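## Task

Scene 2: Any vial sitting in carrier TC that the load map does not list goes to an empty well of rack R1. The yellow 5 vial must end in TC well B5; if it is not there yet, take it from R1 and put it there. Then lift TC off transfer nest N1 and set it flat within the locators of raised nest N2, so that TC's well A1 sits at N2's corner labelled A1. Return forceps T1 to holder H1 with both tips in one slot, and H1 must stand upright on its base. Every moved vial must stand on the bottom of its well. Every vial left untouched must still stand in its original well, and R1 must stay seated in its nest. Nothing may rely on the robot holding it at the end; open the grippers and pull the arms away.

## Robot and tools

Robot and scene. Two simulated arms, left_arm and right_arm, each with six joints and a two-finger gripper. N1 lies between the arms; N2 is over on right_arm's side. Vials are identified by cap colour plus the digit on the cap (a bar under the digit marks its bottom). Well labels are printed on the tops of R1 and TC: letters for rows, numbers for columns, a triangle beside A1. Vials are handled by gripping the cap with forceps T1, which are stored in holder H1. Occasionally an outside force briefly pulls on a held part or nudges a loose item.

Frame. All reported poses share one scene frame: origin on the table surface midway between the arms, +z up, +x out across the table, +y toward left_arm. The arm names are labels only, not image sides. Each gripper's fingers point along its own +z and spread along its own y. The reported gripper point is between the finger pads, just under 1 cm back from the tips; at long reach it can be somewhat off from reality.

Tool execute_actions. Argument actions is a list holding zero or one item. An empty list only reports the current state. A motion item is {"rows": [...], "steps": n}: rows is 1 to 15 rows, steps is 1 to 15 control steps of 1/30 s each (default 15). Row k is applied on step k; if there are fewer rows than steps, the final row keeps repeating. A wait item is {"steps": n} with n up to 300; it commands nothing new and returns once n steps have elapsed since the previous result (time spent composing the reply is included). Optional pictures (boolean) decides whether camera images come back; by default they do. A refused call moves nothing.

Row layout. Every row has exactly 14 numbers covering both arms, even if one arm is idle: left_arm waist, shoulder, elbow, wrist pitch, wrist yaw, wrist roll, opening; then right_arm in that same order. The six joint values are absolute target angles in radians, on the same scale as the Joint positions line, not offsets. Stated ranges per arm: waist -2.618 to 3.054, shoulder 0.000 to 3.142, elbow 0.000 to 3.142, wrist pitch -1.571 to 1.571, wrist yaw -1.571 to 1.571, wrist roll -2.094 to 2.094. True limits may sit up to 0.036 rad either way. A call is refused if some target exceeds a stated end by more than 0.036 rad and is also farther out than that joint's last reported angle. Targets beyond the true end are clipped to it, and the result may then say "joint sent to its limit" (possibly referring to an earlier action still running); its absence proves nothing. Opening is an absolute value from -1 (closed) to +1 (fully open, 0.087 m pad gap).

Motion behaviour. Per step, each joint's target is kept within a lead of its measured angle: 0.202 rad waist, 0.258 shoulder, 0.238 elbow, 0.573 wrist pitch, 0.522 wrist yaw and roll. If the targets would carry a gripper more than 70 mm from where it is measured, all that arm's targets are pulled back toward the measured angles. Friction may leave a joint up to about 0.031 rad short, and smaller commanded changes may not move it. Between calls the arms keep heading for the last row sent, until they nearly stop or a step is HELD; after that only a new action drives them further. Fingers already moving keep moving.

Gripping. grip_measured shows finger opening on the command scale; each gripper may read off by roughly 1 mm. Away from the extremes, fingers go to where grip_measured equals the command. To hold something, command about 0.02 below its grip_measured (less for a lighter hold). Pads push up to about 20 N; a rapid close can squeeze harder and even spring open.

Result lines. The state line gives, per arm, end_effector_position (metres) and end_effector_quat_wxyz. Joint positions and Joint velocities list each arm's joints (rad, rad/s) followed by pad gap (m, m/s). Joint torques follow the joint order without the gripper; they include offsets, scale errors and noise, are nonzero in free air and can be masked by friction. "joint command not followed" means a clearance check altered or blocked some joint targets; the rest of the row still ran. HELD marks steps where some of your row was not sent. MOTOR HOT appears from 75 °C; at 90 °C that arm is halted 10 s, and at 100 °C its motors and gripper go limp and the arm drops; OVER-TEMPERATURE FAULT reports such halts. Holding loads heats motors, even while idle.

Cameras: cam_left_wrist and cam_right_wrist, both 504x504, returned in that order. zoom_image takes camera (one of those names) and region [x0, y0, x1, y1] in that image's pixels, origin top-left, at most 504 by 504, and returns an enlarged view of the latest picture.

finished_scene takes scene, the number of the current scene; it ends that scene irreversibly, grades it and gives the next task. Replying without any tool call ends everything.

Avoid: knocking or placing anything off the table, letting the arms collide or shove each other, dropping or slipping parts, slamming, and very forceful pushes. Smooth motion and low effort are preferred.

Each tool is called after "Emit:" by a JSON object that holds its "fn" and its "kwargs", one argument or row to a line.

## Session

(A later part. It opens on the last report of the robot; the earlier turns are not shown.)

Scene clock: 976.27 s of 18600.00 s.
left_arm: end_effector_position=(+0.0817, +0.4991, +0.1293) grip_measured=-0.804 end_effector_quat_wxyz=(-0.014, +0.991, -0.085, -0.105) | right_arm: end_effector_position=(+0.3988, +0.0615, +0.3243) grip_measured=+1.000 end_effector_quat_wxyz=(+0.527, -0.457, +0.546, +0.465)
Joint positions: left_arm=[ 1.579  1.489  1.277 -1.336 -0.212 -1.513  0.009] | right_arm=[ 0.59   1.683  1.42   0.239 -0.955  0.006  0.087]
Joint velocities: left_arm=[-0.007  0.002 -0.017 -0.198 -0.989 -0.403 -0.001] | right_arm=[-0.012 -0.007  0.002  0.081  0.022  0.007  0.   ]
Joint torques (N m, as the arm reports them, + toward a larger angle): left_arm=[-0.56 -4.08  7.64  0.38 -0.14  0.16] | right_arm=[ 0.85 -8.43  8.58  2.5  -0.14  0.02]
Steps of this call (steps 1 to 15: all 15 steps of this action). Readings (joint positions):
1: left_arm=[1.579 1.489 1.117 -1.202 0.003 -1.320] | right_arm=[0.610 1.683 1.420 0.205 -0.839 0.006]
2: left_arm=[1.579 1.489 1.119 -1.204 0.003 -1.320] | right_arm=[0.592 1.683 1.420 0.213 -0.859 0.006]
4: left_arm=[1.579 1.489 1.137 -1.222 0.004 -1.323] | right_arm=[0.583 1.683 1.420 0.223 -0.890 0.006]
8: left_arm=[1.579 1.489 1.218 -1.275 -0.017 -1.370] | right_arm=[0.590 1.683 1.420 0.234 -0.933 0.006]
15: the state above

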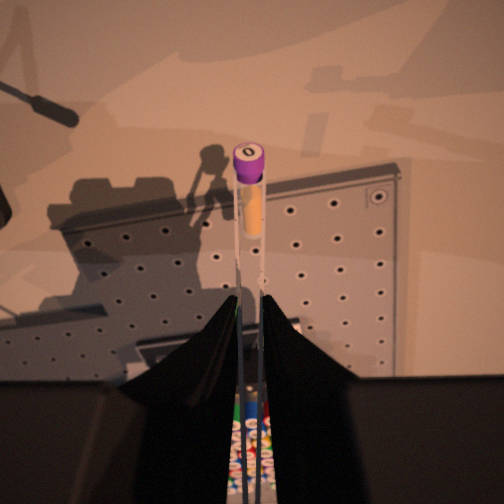

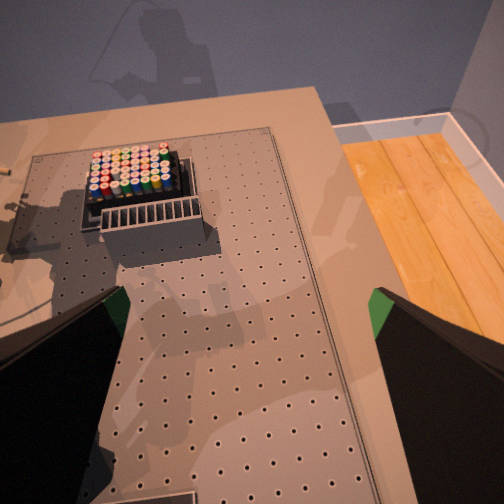

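Emit:
{"fn": "execute_actions", "kwargs": {
  "actions": [
    {"rows":[[1.56,1.48,1.29,-1.37,-0.39,-1.575,-0.84,0.60,1.67,1.44,0.27,-0.97,0,1],[1.54,1.47,1.28,-1.37,-0.43,-1.575,-0.84,0.60,1.67,1.44,0.27,-0.97,0,1],[1.51,1.46,1.27,-1.37,-0.48,-1.575,-0.84,0.60,1.67,1.44,0.27,-0.97,0,1],[1.475,1.45,1.26,-1.37,-0.53,-1.575,-0.84,0.60,1.67,1.44,0.27,-0.97,0,1],[1.44,1.44,1.25,-1.37,-0.58,-1.575,-0.84,0.60,1.67,1.44,0.27,-0.97,0,1],[1.40,1.43,1.24,-1.37,-0.63,-1.575,-0.84,0.60,1.67,1.44,0.27,-0.97,0,1],[1.36,1.42,1.23,-1.37,-0.68,-1.575,-0.84,0.60,1.67,1.44,0.27,-0.97,0,1],[1.32,1.41,1.22,-1.37,-0.73,-1.575,-0.84,0.60,1.67,1.44,0.27,-0.97,0,1],[1.28,1.40,1.21,-1.37,-0.78,-1.575,-0.84,0.60,1.67,1.44,0.27,-0.97,0,1],[1.24,1.39,1.20,-1.37,-0.83,-1.575,-0.84,0.60,1.67,1.44,0.27,-0.97,0,1],[1.20,1.38,1.19,-1.37,-0.88,-1.575,-0.84,0.60,1.67,1.44,0.27,-0.97,0,1],[1.16,1.37,1.17,-1.36,-0.93,-1.575,-0.84,0.60,1.67,1.44,0.27,-0.97,0,1],[1.12,1.36,1.15,-1.35,-0.98,-1.575,-0.84,0.60,1.67,1.44,0.27,-0.97,0,1],[1.08,1.35,1.13,-1.34,-1.03,-1.575,-0.84,0.60,1.67,1.44,0.27,-0.97,0,1],[1.04,1.34,1.11,-1.33,-1.08,-1.575,-0.84,0.60,1.67,1.44,0.27,-0.97,0,1]],"steps":15}
  ],
  "pictures": false
}}

Emit:
{"fn": "execute_actions", "kwargs": {
  "actions": [
    {"rows":[[1.00,1.33,1.085,-1.315,-1.13,-1.575,-0.84,0.60,1.67,1.44,0.27,-0.97,0,1],[0.96,1.32,1.06,-1.30,-1.18,-1.575,-0.84,0.60,1.67,1.44,0.27,-0.97,0,1],[0.92,1.31,1.03,-1.28,-1.23,-1.575,-0.84,0.60,1.67,1.44,0.27,-0.97,0,1],[0.88,1.30,1.00,-1.26,-1.28,-1.575,-0.84,0.60,1.67,1.44,0.27,-0.97,0,1],[0.84,1.29,0.97,-1.24,-1.33,-1.575,-0.84,0.60,1.67,1.44,0.27,-0.97,0,1],[0.80,1.28,0.94,-1.22,-1.38,-1.575,-0.84,0.60,1.67,1.44,0.27,-0.97,0,1],[0.76,1.27,0.91,-1.20,-1.42,-1.575,-0.84,0.60,1.67,1.44,0.27,-0.97,0,1],[0.72,1.26,0.88,-1.18,-1.46,-1.575,-0.84,0.60,1.67,1.44,0.27,-0.97,0,1],[0.68,1.25,0.85,-1.16,-1.49,-1.575,-0.84,0.60,1.67,1.44,0.27,-0.97,0,1],[0.64,1.24,0.82,-1.14,-1.52,-1.575,-0.84,0.60,1.67,1.44,0.27,-0.97,0,1],[0.60,1.24,0.79,-1.11,-1.54,-1.575,-0.84,0.60,1.67,1.44,0.27,-0.97,0,1],[0.56,1.24,0.76,-1.08,-1.55,-1.575,-0.84,0.60,1.67,1.44,0.27,-0.97,0,1],[0.52,1.24,0.73,-1.05,-1.56,-1.575,-0.84,0.60,1.67,1.44,0.27,-0.97,0,1],[0.48,1.24,0.70,-1.02,-1.56,-1.575,-0.84,0.60,1.67,1.44,0.27,-0.97,0,1],[0.44,1.24,0.67,-0.99,-1.56,-1.575,-0.84,0.60,1.67,1.44,0.27,-0.97,0,1]],"steps":15}
  ],
  "pictures": false
}}

Emit:
{"fn": "execute_actions", "kwargs": {
  "actions": [
    {"rows":[[0.40,1.24,0.64,-0.96,-1.56,-1.575,-0.84,0.60,1.67,1.44,0.27,-0.97,0,1],[0.36,1.24,0.62,-0.945,-1.56,-1.575,-0.84,0.60,1.67,1.44,0.27,-0.97,0,1],[0.32,1.24,0.61,-0.937,-1.56,-1.575,-0.84,0.60,1.67,1.44,0.27,-0.97,0,1],[0.28,1.24,0.61,-0.937,-1.56,-1.575,-0.84,0.60,1.67,1.44,0.27,-0.97,0,1],[0.24,1.24,0.61,-0.937,-1.56,-1.575,-0.84,0.60,1.67,1.44,0.27,-0.97,0,1],[0.20,1.24,0.61,-0.937,-1.56,-1.575,-0.84,0.60,1.67,1.44,0.27,-0.97,0,1],[0.16,1.24,0.61,-0.937,-1.56,-1.575,-0.84,0.60,1.67,1.44,0.27,-0.97,0,1],[0.12,1.24,0.61,-0.937,-1.56,-1.575,-0.84,0.60,1.67,1.44,0.27,-0.97,0,1],[0.08,1.24,0.61,-0.937,-1.56,-1.575,-0.84,0.60,1.67,1.44,0.27,-0.97,0,1],[0.04,1.24,0.61,-0.937,-1.56,-1.575,-0.84,0.60,1.67,1.44,0.27,-0.97,0,1],[0.0,1.24,0.61,-0.937,-1.56,-1.575,-0.84,0.60,1.67,1.44,0.27,-0.97,0,1],[-0.04,1.24,0.61,-0.937,-1.56,-1.575,-0.84,0.60,1.67,1.44,0.27,-0.97,0,1],[-0.08,1.24,0.61,-0.937,-1.56,-1.575,-0.84,0.60,1.67,1.44,0.27,-0.97,0,1],[-0.12,1.24,0.61,-0.937,-1.56,-1.575,-0.84,0.60,1.67,1.44,0.27,-0.97,0,1],[-0.16,1.24,0.61,-0.937,-1.56,-1.575,-0.84,0.60,1.67,1.44,0.27,-0.97,0,1]],"steps":15}
  ],
  "pictures": false
}}

Emit:
{"fn": "execute_actions", "kwargs": {
  "actions": [
    {"rows":[[-0.20,1.24,0.61,-0.937,-1.56,-1.575,-0.84,0.60,1.67,1.44,0.27,-0.97,0,1],[-0.245,1.24,0.61,-0.937,-1.56,-1.575,-0.84,0.60,1.67,1.44,0.27,-0.97,0,1],[-0.29,1.24,0.61,-0.937,-1.56,-1.575,-0.84,0.60,1.67,1.44,0.27,-0.97,0,1],[-0.335,1.24,0.61,-0.937,-1.56,-1.575,-0.84,0.60,1.67,1.44,0.27,-0.97,0,1],[-0.38,1.24,0.61,-0.937,-1.56,-1.575,-0.84,0.60,1.67,1.44,0.27,-0.97,0,1],[-0.425,1.24,0.61,-0.937,-1.56,-1.575,-0.84,0.60,1.67,1.44,0.27,-0.97,0,1],[-0.47,1.24,0.61,-0.937,-1.56,-1.575,-0.84,0.60,1.67,1.44,0.27,-0.97,0,1],[-0.515,1.24,0.61,-0.937,-1.56,-1.575,-0.84,0.60,1.67,1.44,0.27,-0.97,0,1],[-0.56,1.24,0.61,-0.937,-1.56,-1.575,-0.84,0.60,1.67,1.44,0.27,-0.97,0,1],[-0.605,1.24,0.61,-0.937,-1.56,-1.575,-0.84,0.60,1.67,1.44,0.27,-0.97,0,1],[-0.65,1.24,0.61,-0.937,-1.56,-1.575,-0.84,0.60,1.67,1.44,0.27,-0.97,0,1],[-0.69,1.24,0.61,-0.937,-1.56,-1.575,-0.84,0.60,1.67,1.44,0.27,-0.97,0,1],[-0.725,1.24,0.61,-0.937,-1.56,-1.575,-0.84,0.60,1.67,1.44,0.27,-0.97,0,1],[-0.755,1.24,0.61,-0.937,-1.56,-1.575,-0.84,0.60,1.67,1.44,0.27,-0.97,0,1],[-0.78,1.24,0.61,-0.937,-1.56,-1.575,-0.84,0.60,1.67,1.44,0.27,-0.97,0,1]],"steps":15}
  ],
  "pictures": false
}}

Emit:
{"fn": "execute_actions", "kwargs": {
  "actions": [
    {"rows":[[-0.795,1.24,0.61,-0.937,-1.56,-1.575,-0.84,0.60,1.67,1.44,0.27,-0.97,0,1]],"steps":12}
  ]
}}

Scene clock: 1037.10 s of 18600.00 s.
left_arm: end_effector_position=(+0.0827, +0.4923, +0.1616) grip_measured=-0.803 end_effector_quat_wxyz=(-0.126, +0.870, -0.259, -0.401) | right_arm: end_effector_position=(+0.3980, +0.0616, +0.3245) grip_measured=+1.000 end_effector_quat_wxyz=(+0.526, -0.458, +0.544, +0.466)
Joint positions: left_arm=[ 1.11   1.374  1.167 -1.353 -0.867 -1.571  0.009] | right_arm=[ 0.59   1.683  1.42   0.24  -0.96   0.006  0.087]
Joint velocities: left_arm=[-1.15  -0.276 -0.559  0.081 -1.385  0.007  0.001] | right_arm=[ 0.012 -0.022 -0.002 -0.022  0.007 -0.051  0.   ]
Joint torques (N m, as the arm reports them, + toward a larger angle): left_arm=[-0.04 -4.09  4.42  0.54 -0.39  0.16] | right_arm=[ 0.87 -8.43  8.57  2.51 -0.14  0.03]
Steps of this call (steps 1 to 30: the robot went on to your last target; steps 31 to 90: nothing new was sent; then 57.33 s passed at rest; steps 91 to 105: all 15 steps of this action). Readings (joint positions):
91: left_arm=[1.578 1.489 1.277 -1.358 -0.351 -1.570] | right_arm=[0.590 1.683 1.420 0.240 -0.960 0.006]
92: left_arm=[1.572 1.489 1.277 -1.358 -0.363 -1.570] | right_arm=[0.590 1.683 1.420 0.240 -0.960 0.006]
94: left_arm=[1.538 1.486 1.277 -1.359 -0.409 -1.571] | right_arm=[0.590 1.683 1.420 0.240 -0.960 0.006]
98: left_arm=[1.394 1.449 1.260 -1.358 -0.551 -1.571] | right_arm=[0.590 1.683 1.420 0.240 -0.960 0.006]
105: the state above

Scene clock: 1037.60 s of 18600.00 s.
left_arm: end_effector_position=(+0.1461, +0.4714, +0.1647) grip_measured=-0.804 end_effector_quat_wxyz=(-0.360, +0.604, -0.427, -0.569) | right_arm: end_effector_position=(+0.3979, +0.0616, +0.3245) grip_measured=+1.000 end_effector_quat_wxyz=(+0.526, -0.459, +0.544, +0.466)
Joint positions: left_arm=[ 0.51   1.257  0.744 -1.109 -1.476 -1.571  0.009] | right_arm=[ 0.59   1.683  1.42   0.24  -0.961  0.006  0.087]
Joint velocities: left_arm=[-1.17   0.002 -0.857  0.784 -0.388  0.007 -0.   ] | right_arm=[-0.007  0.002 -0.002  0.051 -0.051 -0.007  0.   ]
Joint torques (N m, as the arm reports them, + toward a larger angle): left_arm=[-0.07 -3.01  4.51  0.38 -0.59  0.09] | right_arm=[ 0.86 -8.43  8.58  2.51 -0.14  0.02]
Steps of this call (steps 1 to 15: all 15 steps of this action). Readings (joint positions):
1: left_arm=[1.070 1.364 1.146 -1.348 -0.915 -1.571] | right_arm=[0.590 1.683 1.420 0.240 -0.960 0.006]
2: left_arm=[1.030 1.354 1.123 -1.341 -0.963 -1.571] | right_arm=[0.590 1.683 1.420 0.240 -0.960 0.006]
4: left_arm=[0.950 1.334 1.071 -1.319 -1.062 -1.571] | right_arm=[0.590 1.683 1.420 0.240 -0.961 0.006]
8: left_arm=[0.790 1.296 0.952 -1.259 -1.254 -1.571] | right_arm=[0.590 1.683 1.420 0.240 -0.961 0.006]
15: the state above

Scene clock: 1038.10 s of 18600.00 s.
left_arm: end_effector_position=(+0.2521, +0.3815, +0.1480) grip_measured=-0.804 end_effector_quat_wxyz=(+0.539, -0.448, +0.561, +0.440) | right_arm: end_effector_position=(+0.3979, +0.0616, +0.3245) grip_measured=+1.000 end_effector_quat_wxyz=(+0.526, -0.459, +0.544, +0.466)
Joint positions: left_arm=[-0.089  1.257  0.628 -0.954 -1.54  -1.571  0.009] | right_arm=[ 0.59   1.683  1.42   0.24  -0.961  0.006  0.087]
Joint velocities: left_arm=[-1.165 -0.002  0.002  0.007  0.095 -0.051 -0.002] | right_arm=[ 0.002  0.002 -0.007 -0.007 -0.037  0.022  0.   ]
Joint torques (N m, as the arm reports them, + toward a larger angle): left_arm=[-0.11 -2.96  4.49  0.42 -0.6   0.13] | right_arm=[ 0.86 -8.43  8.58  2.51 -0.14  0.02]
Steps of this call (steps 1 to 15: all 15 steps of this action). Readings (joint positions):
1: left_arm=[0.470 1.257 0.713 -1.081 -1.490 -1.571] | right_arm=[0.590 1.683 1.420 0.240 -0.961 0.006]
2: left_arm=[0.430 1.257 0.684 -1.056 -1.500 -1.571] | right_arm=[0.590 1.683 1.420 0.240 -0.961 0.006]
4: left_arm=[0.350 1.257 0.642 -1.021 -1.512 -1.571] | right_arm=[0.590 1.683 1.420 0.240 -0.961 0.006]
8: left_arm=[0.191 1.257 0.628 -0.980 -1.528 -1.571] | right_arm=[0.590 1.683 1.420 0.240 -0.961 0.006]
15: the state above

Scene clock: 1038.60 s of 18600.00 s.
left_arm: end_effector_position=(+0.2927, +0.2333, +0.1485) grip_measured=-0.804 end_effector_quat_wxyz=(+0.652, -0.251, +0.672, +0.247) | right_arm: end_effector_position=(+0.3979, +0.0616, +0.3245) grip_measured=+1.000 end_effector_quat_wxyz=(+0.526, -0.459, +0.544, +0.466)
Joint positions: left_arm=[-0.728  1.257  0.628 -0.947 -1.543 -1.571  0.009] | right_arm=[ 0.59   1.683  1.42   0.24  -0.961  0.006  0.087]
Joint velocities: left_arm=[-0.916 -0.007  0.002 -0.037 -0.022 -0.037  0.001] | right_arm=[ 0.002 -0.017 -0.002 -0.037 -0.022 -0.051  0.   ]
Joint torques (N m, as the arm reports them, + toward a larger angle): left_arm=[ 0.2  -2.96  4.53  0.47 -0.56  0.13] | right_arm=[ 0.86 -8.44  8.57  2.51 -0.14  0.02]
Steps of this call (steps 1 to 15: all 15 steps of this action). Readings (joint positions):
1: left_arm=[-0.129 1.257 0.628 -0.953 -1.541 -1.571] | right_arm=[0.590 1.683 1.420 0.240 -0.961 0.006]
2: left_arm=[-0.170 1.257 0.628 -0.951 -1.541 -1.571] | right_arm=[0.590 1.683 1.420 0.240 -0.961 0.006]
4: left_arm=[-0.256 1.257 0.628 -0.950 -1.541 -1.571] | right_arm=[0.590 1.683 1.420 0.240 -0.961 0.006]
8: left_arm=[-0.436 1.257 0.628 -0.948 -1.542 -1.571] | right_arm=[0.590 1.683 1.420 0.240 -0.961 0.006]
15: the state above

Scene clock: 1039.00 s of 18600.00 s.
left_arm: end_effector_position=(+0.2915, +0.2189, +0.1486) grip_measured=-0.804 end_effector_quat_wxyz=(+0.659, -0.231, +0.678, +0.228) | right_arm: end_effector_position=(+0.3979, +0.0616, +0.3245) grip_measured=+1.000 end_effector_quat_wxyz=(+0.526, -0.459, +0.544, +0.466)
Joint positions: left_arm=[-0.787  1.257  0.628 -0.947 -1.544 -1.571  0.009] | right_arm=[ 0.59   1.683  1.42   0.24  -0.961  0.006  0.087]
Joint velocities: left_arm=[-0.007 -0.002 -0.002 -0.007  0.051  0.037 -0.002] | right_arm=[-0.002 -0.002 -0.002 -0.007  0.007  0.007  0.   ]
Joint torques (N m, as the arm reports them, + toward a larger angle): left_arm=[-0.6  -2.98  4.43  0.47 -0.56  0.12] | right_arm=[ 0.86 -8.44  8.58  2.51 -0.14  0.02]
Steps of this call (steps 1 to 12: all 12 steps of this action). Readings (joint positions):
1: left_arm=[-0.755 1.257 0.628 -0.947 -1.543 -1.571] | right_arm=[0.590 1.683 1.420 0.240 -0.961 0.006]
2: left_arm=[-0.774 1.257 0.628 -0.947 -1.543 -1.571] | right_arm=[0.590 1.683 1.420 0.240 -0.961 0.006]
4: left_arm=[-0.787 1.257 0.628 -0.947 -1.544 -1.571] | right_arm=[0.590 1.683 1.420 0.240 -0.961 0.006]
8: left_arm=[-0.787 1.257 0.628 -0.947 -1.544 -1.571] | right_arm=[0.590 1.683 1.420 0.240 -0.961 0.006]
12: the state above

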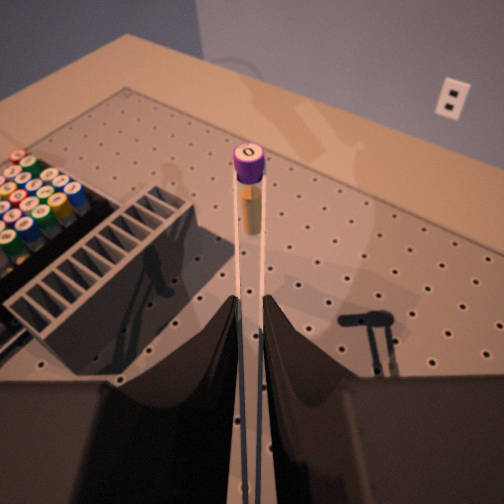

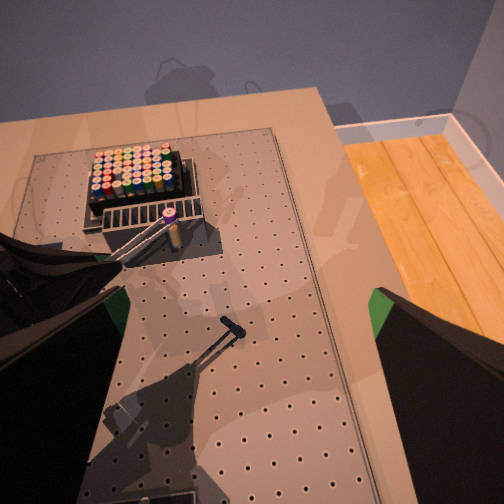

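Emit:
{"fn": "execute_actions", "kwargs": {
  "actions": [
    {"rows":[[-0.795,1.27,0.595,-0.92,-1.57,-1.575,-0.84,0.60,1.67,1.44,0.27,-0.97,0,1],[-0.795,1.285,0.578,-0.89,-1.57,-1.575,-0.84,0.60,1.67,1.44,0.27,-0.97,0,1],[-0.795,1.30,0.56,-0.86,-1.57,-1.575,-0.84,0.60,1.67,1.44,0.27,-0.97,0,1],[-0.795,1.317,0.543,-0.83,-1.57,-1.575,-0.84,0.60,1.67,1.44,0.27,-0.97,0,1],[-0.795,1.334,0.526,-0.795,-1.57,-1.575,-0.84,0.60,1.67,1.44,0.27,-0.97,0,1],[-0.795,1.351,0.51,-0.76,-1.57,-1.575,-0.84,0.60,1.67,1.44,0.27,-0.97,0,1],[-0.795,1.37,0.494,-0.725,-1.57,-1.575,-0.84,0.60,1.67,1.44,0.27,-0.97,0,1],[-0.795,1.392,0.48,-0.69,-1.57,-1.575,-0.84,0.60,1.67,1.44,0.27,-0.97,0,1],[-0.795,1.415,0.466,-0.655,-1.57,-1.575,-0.84,0.60,1.67,1.44,0.27,-0.97,0,1],[-0.795,1.44,0.452,-0.62,-1.57,-1.575,-0.84,0.60,1.67,1.44,0.27,-0.97,0,1],[-0.795,1.465,0.439,-0.585,-1.57,-1.575,-0.84,0.60,1.67,1.44,0.27,-0.97,0,1],[-0.795,1.49,0.426,-0.55,-1.57,-1.575,-0.84,0.60,1.67,1.44,0.27,-0.97,0,1],[-0.795,1.51,0.415,-0.52,-1.57,-1.575,-0.84,0.60,1.67,1.44,0.27,-0.97,0,1],[-0.795,1.525,0.407,-0.50,-1.57,-1.575,-0.84,0.60,1.67,1.44,0.27,-0.97,0,1],[-0.795,1.535,0.402,-0.49,-1.57,-1.575,-0.84,0.60,1.67,1.44,0.27,-0.97,0,1]],"steps":15}
  ],
  "pictures": false
}}

Emit:
{"fn": "execute_actions", "kwargs": {
  "actions": [
    {"steps":20}
  ]
}}

Emit:
{"fn": "zoom_image", "kwargs": {
  "camera": "cam_right_wrist",
  "region": [130, 230, 250, 350]
}}

Scene clock: 1059.97 s of 18600.00 s.
left_arm: end_effector_position=(+0.2854, +0.2276, +0.0739) grip_measured=-0.804 end_effector_quat_wxyz=(+0.651, -0.197, +0.685, +0.262) | right_arm: end_effector_position=(+0.3979, +0.0616, +0.3245) grip_measured=+1.000 end_effector_quat_wxyz=(+0.526, -0.459, +0.544, +0.466)
Joint positions: left_arm=[-0.787  1.501  0.437 -0.609 -1.555 -1.571  0.009] | right_arm=[ 0.59   1.683  1.42   0.24  -0.961  0.006  0.087]
Joint velocities: left_arm=[-0.002  0.452 -0.256  0.681  0.037 -0.007 -0.001] | right_arm=[ 0.002  0.002 -0.002 -0.022 -0.081 -0.037  0.   ]
Joint torques (N m, as the arm reports them, + toward a larger angle): left_arm=[-0.62 -2.19  3.03  0.4  -0.5   0.12] | right_arm=[ 0.86 -8.43  8.58  2.51 -0.14  0.02]
joint sent to its limit (left arm) — the command would take joint 5 (wrist yaw) past its lower limit, so that joint was sent only as far as its limit.
Steps of this call (steps 1 to 15: the robot went on to your last target; steps 16 to 90: nothing new was sent; then 17.47 s passed at rest; steps 91 to 105: all 15 steps of this action). Readings (joint positions):
91: left_arm=[-0.787 1.257 0.628 -0.945 -1.544 -1.571] | right_arm=[0.590 1.683 1.420 0.240 -0.961 0.006]
92: left_arm=[-0.787 1.258 0.624 -0.936 -1.547 -1.571] | right_arm=[0.590 1.683 1.420 0.240 -0.961 0.006]
94: left_arm=[-0.787 1.271 0.602 -0.906 -1.552 -1.571] | right_arm=[0.590 1.683 1.420 0.240 -0.961 0.006]
98: left_arm=[-0.787 1.343 0.529 -0.815 -1.554 -1.571] | right_arm=[0.590 1.683 1.420 0.240 -0.961 0.006]
105: the state above

Scene clock: 1060.63 s of 18600.00 s.
left_arm: end_effector_position=(+0.2896, +0.2221, +0.0674) grip_measured=-0.804 end_effector_quat_wxyz=(+0.659, -0.219, +0.678, +0.239) | right_arm: end_effector_position=(+0.3979, +0.0616, +0.3245) grip_measured=+1.000 end_effector_quat_wxyz=(+0.526, -0.459, +0.544, +0.466)
Joint positions: left_arm=[-0.787  1.523  0.422 -0.504 -1.555 -1.571  0.009] | right_arm=[ 0.59   1.683  1.42   0.24  -0.961  0.006  0.087]
Joint velocities: left_arm=[-0.007 -0.007  0.007 -0.051  0.007  0.007  0.   ] | right_arm=[ 0.007 -0.017  0.012 -0.007  0.007  0.022  0.   ]
Joint torques (N m, as the arm reports them, + toward a larger angle): left_arm=[-0.61 -1.9   2.77  0.49 -0.52  0.13] | right_arm=[ 0.87 -8.44  8.58  2.51 -0.14  0.02]
joint sent to its limit (left arm) — the command would take joint 5 (wrist yaw) past its lower limit, so that joint was sent only as far as its limit.
Steps of this call (steps 1 to 20: the robot went on to your last target). Readings (joint positions):
1: left_arm=[-0.787 1.514 0.429 -0.589 -1.555 -1.571] | right_arm=[0.590 1.683 1.420 0.240 -0.961 0.006]
2: left_arm=[-0.787 1.521 0.424 -0.573 -1.555 -1.571] | right_arm=[0.590 1.683 1.420 0.240 -0.961 0.006]
4: left_arm=[-0.787 1.523 0.422 -0.550 -1.555 -1.571] | right_arm=[0.590 1.683 1.420 0.240 -0.961 0.006]
8: left_arm=[-0.787 1.523 0.422 -0.521 -1.555 -1.571] | right_arm=[0.590 1.683 1.420 0.240 -0.961 0.006]
20: the state above

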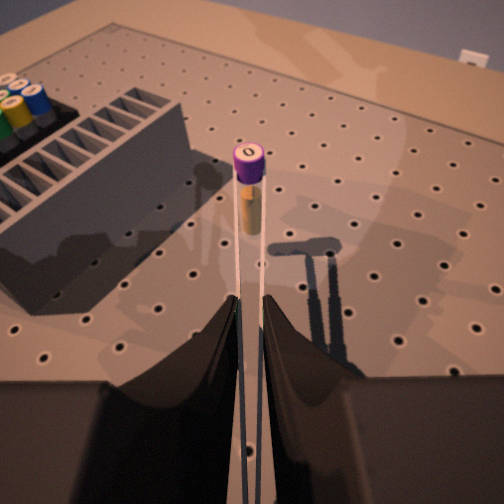

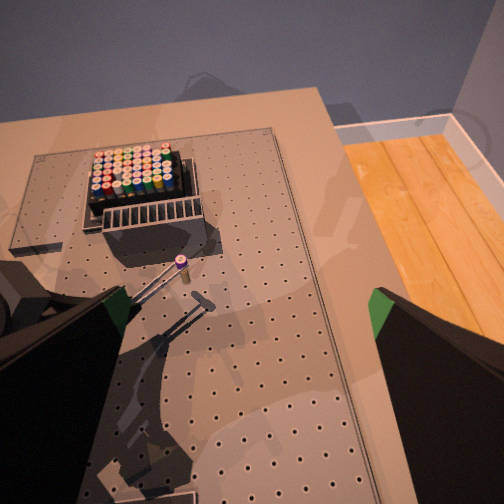

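Region (130, 230, 250, 350) of cam_right_wrist's 504x504 image, scaled by 4.200, with more detail than that image has.

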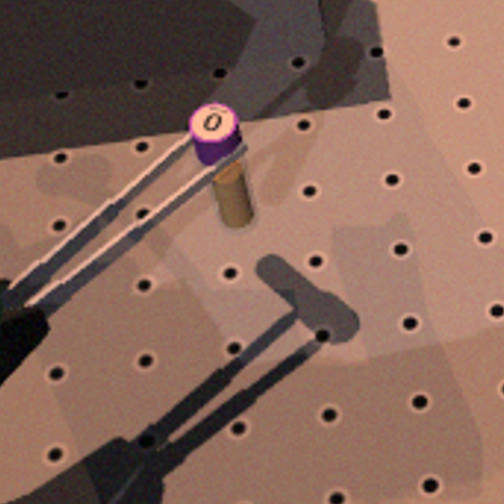

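Emit:
{"fn": "execute_actions", "kwargs": {
  "actions": [
    {"rows":[[-0.795,1.545,0.402,-0.478,-1.56,-1.575,-0.84,0.60,1.67,1.44,0.27,-0.97,0,1],[-0.795,1.553,0.402,-0.468,-1.56,-1.575,-0.84,0.60,1.67,1.44,0.27,-0.97,0,1],[-0.795,1.561,0.402,-0.458,-1.56,-1.575,-0.84,0.60,1.67,1.44,0.27,-0.97,0,1],[-0.795,1.569,0.402,-0.448,-1.56,-1.575,-0.84,0.60,1.67,1.44,0.27,-0.97,0,1],[-0.795,1.577,0.402,-0.44,-1.56,-1.575,-0.84,0.60,1.67,1.44,0.27,-0.97,0,1],[-0.795,1.585,0.402,-0.432,-1.56,-1.575,-0.84,0.60,1.67,1.44,0.27,-0.97,0,1],[-0.795,1.593,0.402,-0.427,-1.56,-1.575,-0.84,0.60,1.67,1.44,0.27,-0.97,0,1],[-0.795,1.60,0.402,-0.425,-1.56,-1.575,-0.84,0.60,1.67,1.44,0.27,-0.97,0,1]],"steps":15}
  ]
}}

Emit:
{"fn": "zoom_image", "kwargs": {
  "camera": "cam_left_wrist",
  "region": [200, 130, 340, 270]
}}

Emit:
{"fn": "zoom_image", "kwargs": {
  "camera": "cam_right_wrist",
  "region": [150, 240, 230, 320]
}}

Scene clock: 1081.53 s of 18600.00 s.
left_arm: end_effector_position=(+0.2921, +0.2189, +0.0579) grip_measured=-0.804 end_effector_quat_wxyz=(+0.659, -0.219, +0.678, +0.239) | right_arm: end_effector_position=(+0.3979, +0.0616, +0.3245) grip_measured=+1.000 end_effector_quat_wxyz=(+0.526, -0.459, +0.544, +0.466)
Joint positions: left_arm=[-0.787  1.585  0.422 -0.443 -1.555 -1.571  0.009] | right_arm=[ 0.59   1.683  1.42   0.24  -0.961  0.006  0.087]
Joint velocities: left_arm=[-0.012 -0.002 -0.007  0.022 -0.037 -0.007 -0.   ] | right_arm=[ 0.002  0.002 -0.002 -0.022  0.037 -0.007  0.   ]
Joint torques (N m, as the arm reports them, + toward a larger angle): left_arm=[-0.62 -1.94  2.51  0.49 -0.46  0.13] | right_arm=[ 0.86 -8.44  8.58  2.51 -0.14  0.02]
joint sent to its limit (left arm) — the command would take joint 5 (wrist yaw) past its lower limit, so that joint was sent only as far as its limit.
Steps of this call (steps 1 to 15: the robot went on to your last target; steps 16 to 90: nothing new was sent; then 17.40 s passed at rest; steps 91 to 105: all 15 steps of this action). Readings (joint positions):
91: left_arm=[-0.787 1.523 0.422 -0.502 -1.555 -1.571] | right_arm=[0.590 1.683 1.420 0.240 -0.961 0.006]
92: left_arm=[-0.787 1.525 0.422 -0.498 -1.555 -1.571] | right_arm=[0.590 1.683 1.420 0.240 -0.961 0.006]
94: left_arm=[-0.787 1.538 0.422 -0.487 -1.555 -1.571] | right_arm=[0.590 1.683 1.420 0.240 -0.961 0.006]
98: left_arm=[-0.787 1.572 0.422 -0.461 -1.555 -1.571] | right_arm=[0.590 1.683 1.420 0.240 -0.961 0.006]
105: the state above

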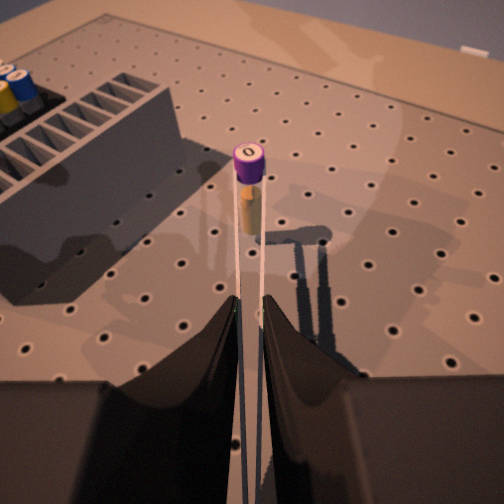

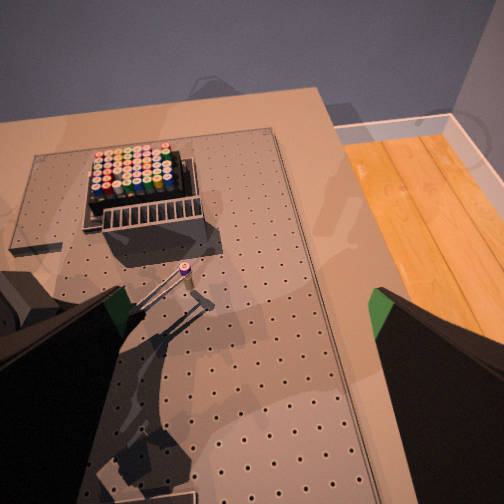

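Region (200, 130, 340, 270) of cam_left_wrist's 504x504 image, scaled by 3.600, with more detail than that image has.

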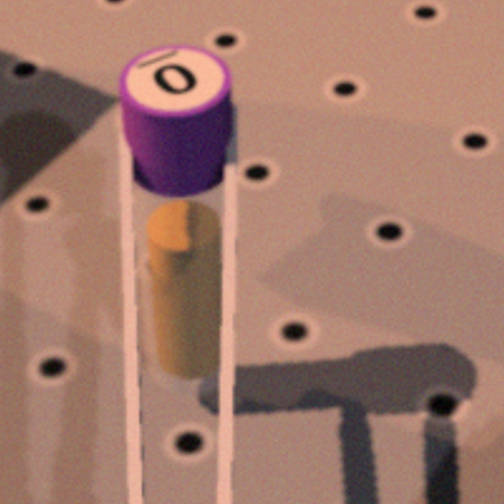

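Region (150, 240, 230, 320) of cam_right_wrist's 504x504 image, scaled by 6.300, with more detail than that image has.

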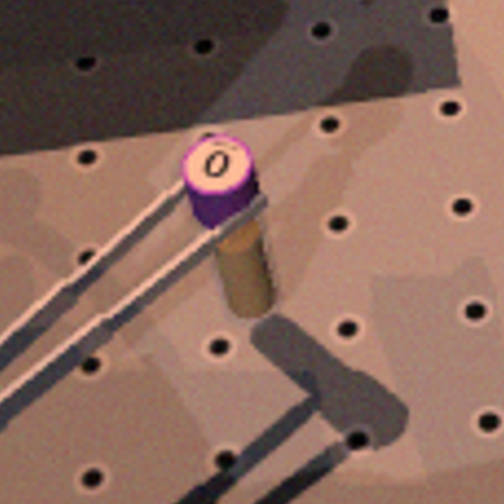

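Emit:
{"fn": "execute_actions", "kwargs": {
  "actions": [
    {"rows":[[-0.795,1.606,0.402,-0.418,-1.56,-1.575,-0.84,0.60,1.67,1.44,0.27,-0.97,0,1],[-0.795,1.611,0.402,-0.412,-1.56,-1.575,-0.84,0.60,1.67,1.44,0.27,-0.97,0,1],[-0.795,1.616,0.402,-0.407,-1.56,-1.575,-0.84,0.60,1.67,1.44,0.27,-0.97,0,1],[-0.795,1.62,0.402,-0.402,-1.56,-1.575,-0.84,0.60,1.67,1.44,0.27,-0.97,0,1],[-0.795,1.624,0.402,-0.398,-1.56,-1.575,-0.84,0.60,1.67,1.44,0.27,-0.97,0,1],[-0.795,1.628,0.402,-0.396,-1.56,-1.575,-0.84,0.60,1.67,1.44,0.27,-0.97,0,1],[-0.795,1.632,0.402,-0.394,-1.56,-1.575,-0.84,0.60,1.67,1.44,0.27,-0.97,0,1]],"steps":15}
  ]
}}

Emit:
{"fn": "zoom_image", "kwargs": {
  "camera": "cam_left_wrist",
  "region": [200, 130, 340, 270]
}}

Emit:
{"fn": "zoom_image", "kwargs": {
  "camera": "cam_right_wrist",
  "region": [150, 240, 230, 320]
}}

Scene clock: 1093.30 s of 18600.00 s.
left_arm: end_effector_position=(+0.2935, +0.2171, +0.0531) grip_measured=-0.804 end_effector_quat_wxyz=(+0.660, -0.220, +0.678, +0.238) | right_arm: end_effector_position=(+0.3979, +0.0616, +0.3245) grip_measured=+1.000 end_effector_quat_wxyz=(+0.526, -0.459, +0.544, +0.466)
Joint positions: left_arm=[-0.787  1.616  0.422 -0.409 -1.555 -1.571  0.009] | right_arm=[ 0.59   1.683  1.42   0.24  -0.961  0.006  0.087]
Joint velocities: left_arm=[-0.002 -0.012  0.002 -0.022  0.022  0.051 -0.001] | right_arm=[-0.007 -0.002  0.007  0.007 -0.051  0.022  0.   ]
Joint torques (N m, as the arm reports them, + toward a larger angle): left_arm=[-0.62 -2.03  2.38  0.46 -0.46  0.12] | right_arm=[ 0.86 -8.44  8.58  2.51 -0.14  0.02]
Steps of this call (steps 1 to 15: the robot went on to your last target; steps 16 to 90: nothing new was sent; then 8.27 s passed at rest; steps 91 to 105: all 15 steps of this action). Readings (joint positions):
91: left_arm=[-0.787 1.585 0.422 -0.438 -1.555 -1.571] | right_arm=[0.590 1.683 1.420 0.240 -0.961 0.006]
92: left_arm=[-0.787 1.586 0.422 -0.435 -1.555 -1.571] | right_arm=[0.590 1.683 1.420 0.240 -0.961 0.006]
94: left_arm=[-0.787 1.594 0.422 -0.429 -1.555 -1.571] | right_arm=[0.590 1.683 1.420 0.240 -0.961 0.006]
98: left_arm=[-0.787 1.613 0.422 -0.417 -1.555 -1.571] | right_arm=[0.590 1.683 1.420 0.240 -0.961 0.006]
105: the state above

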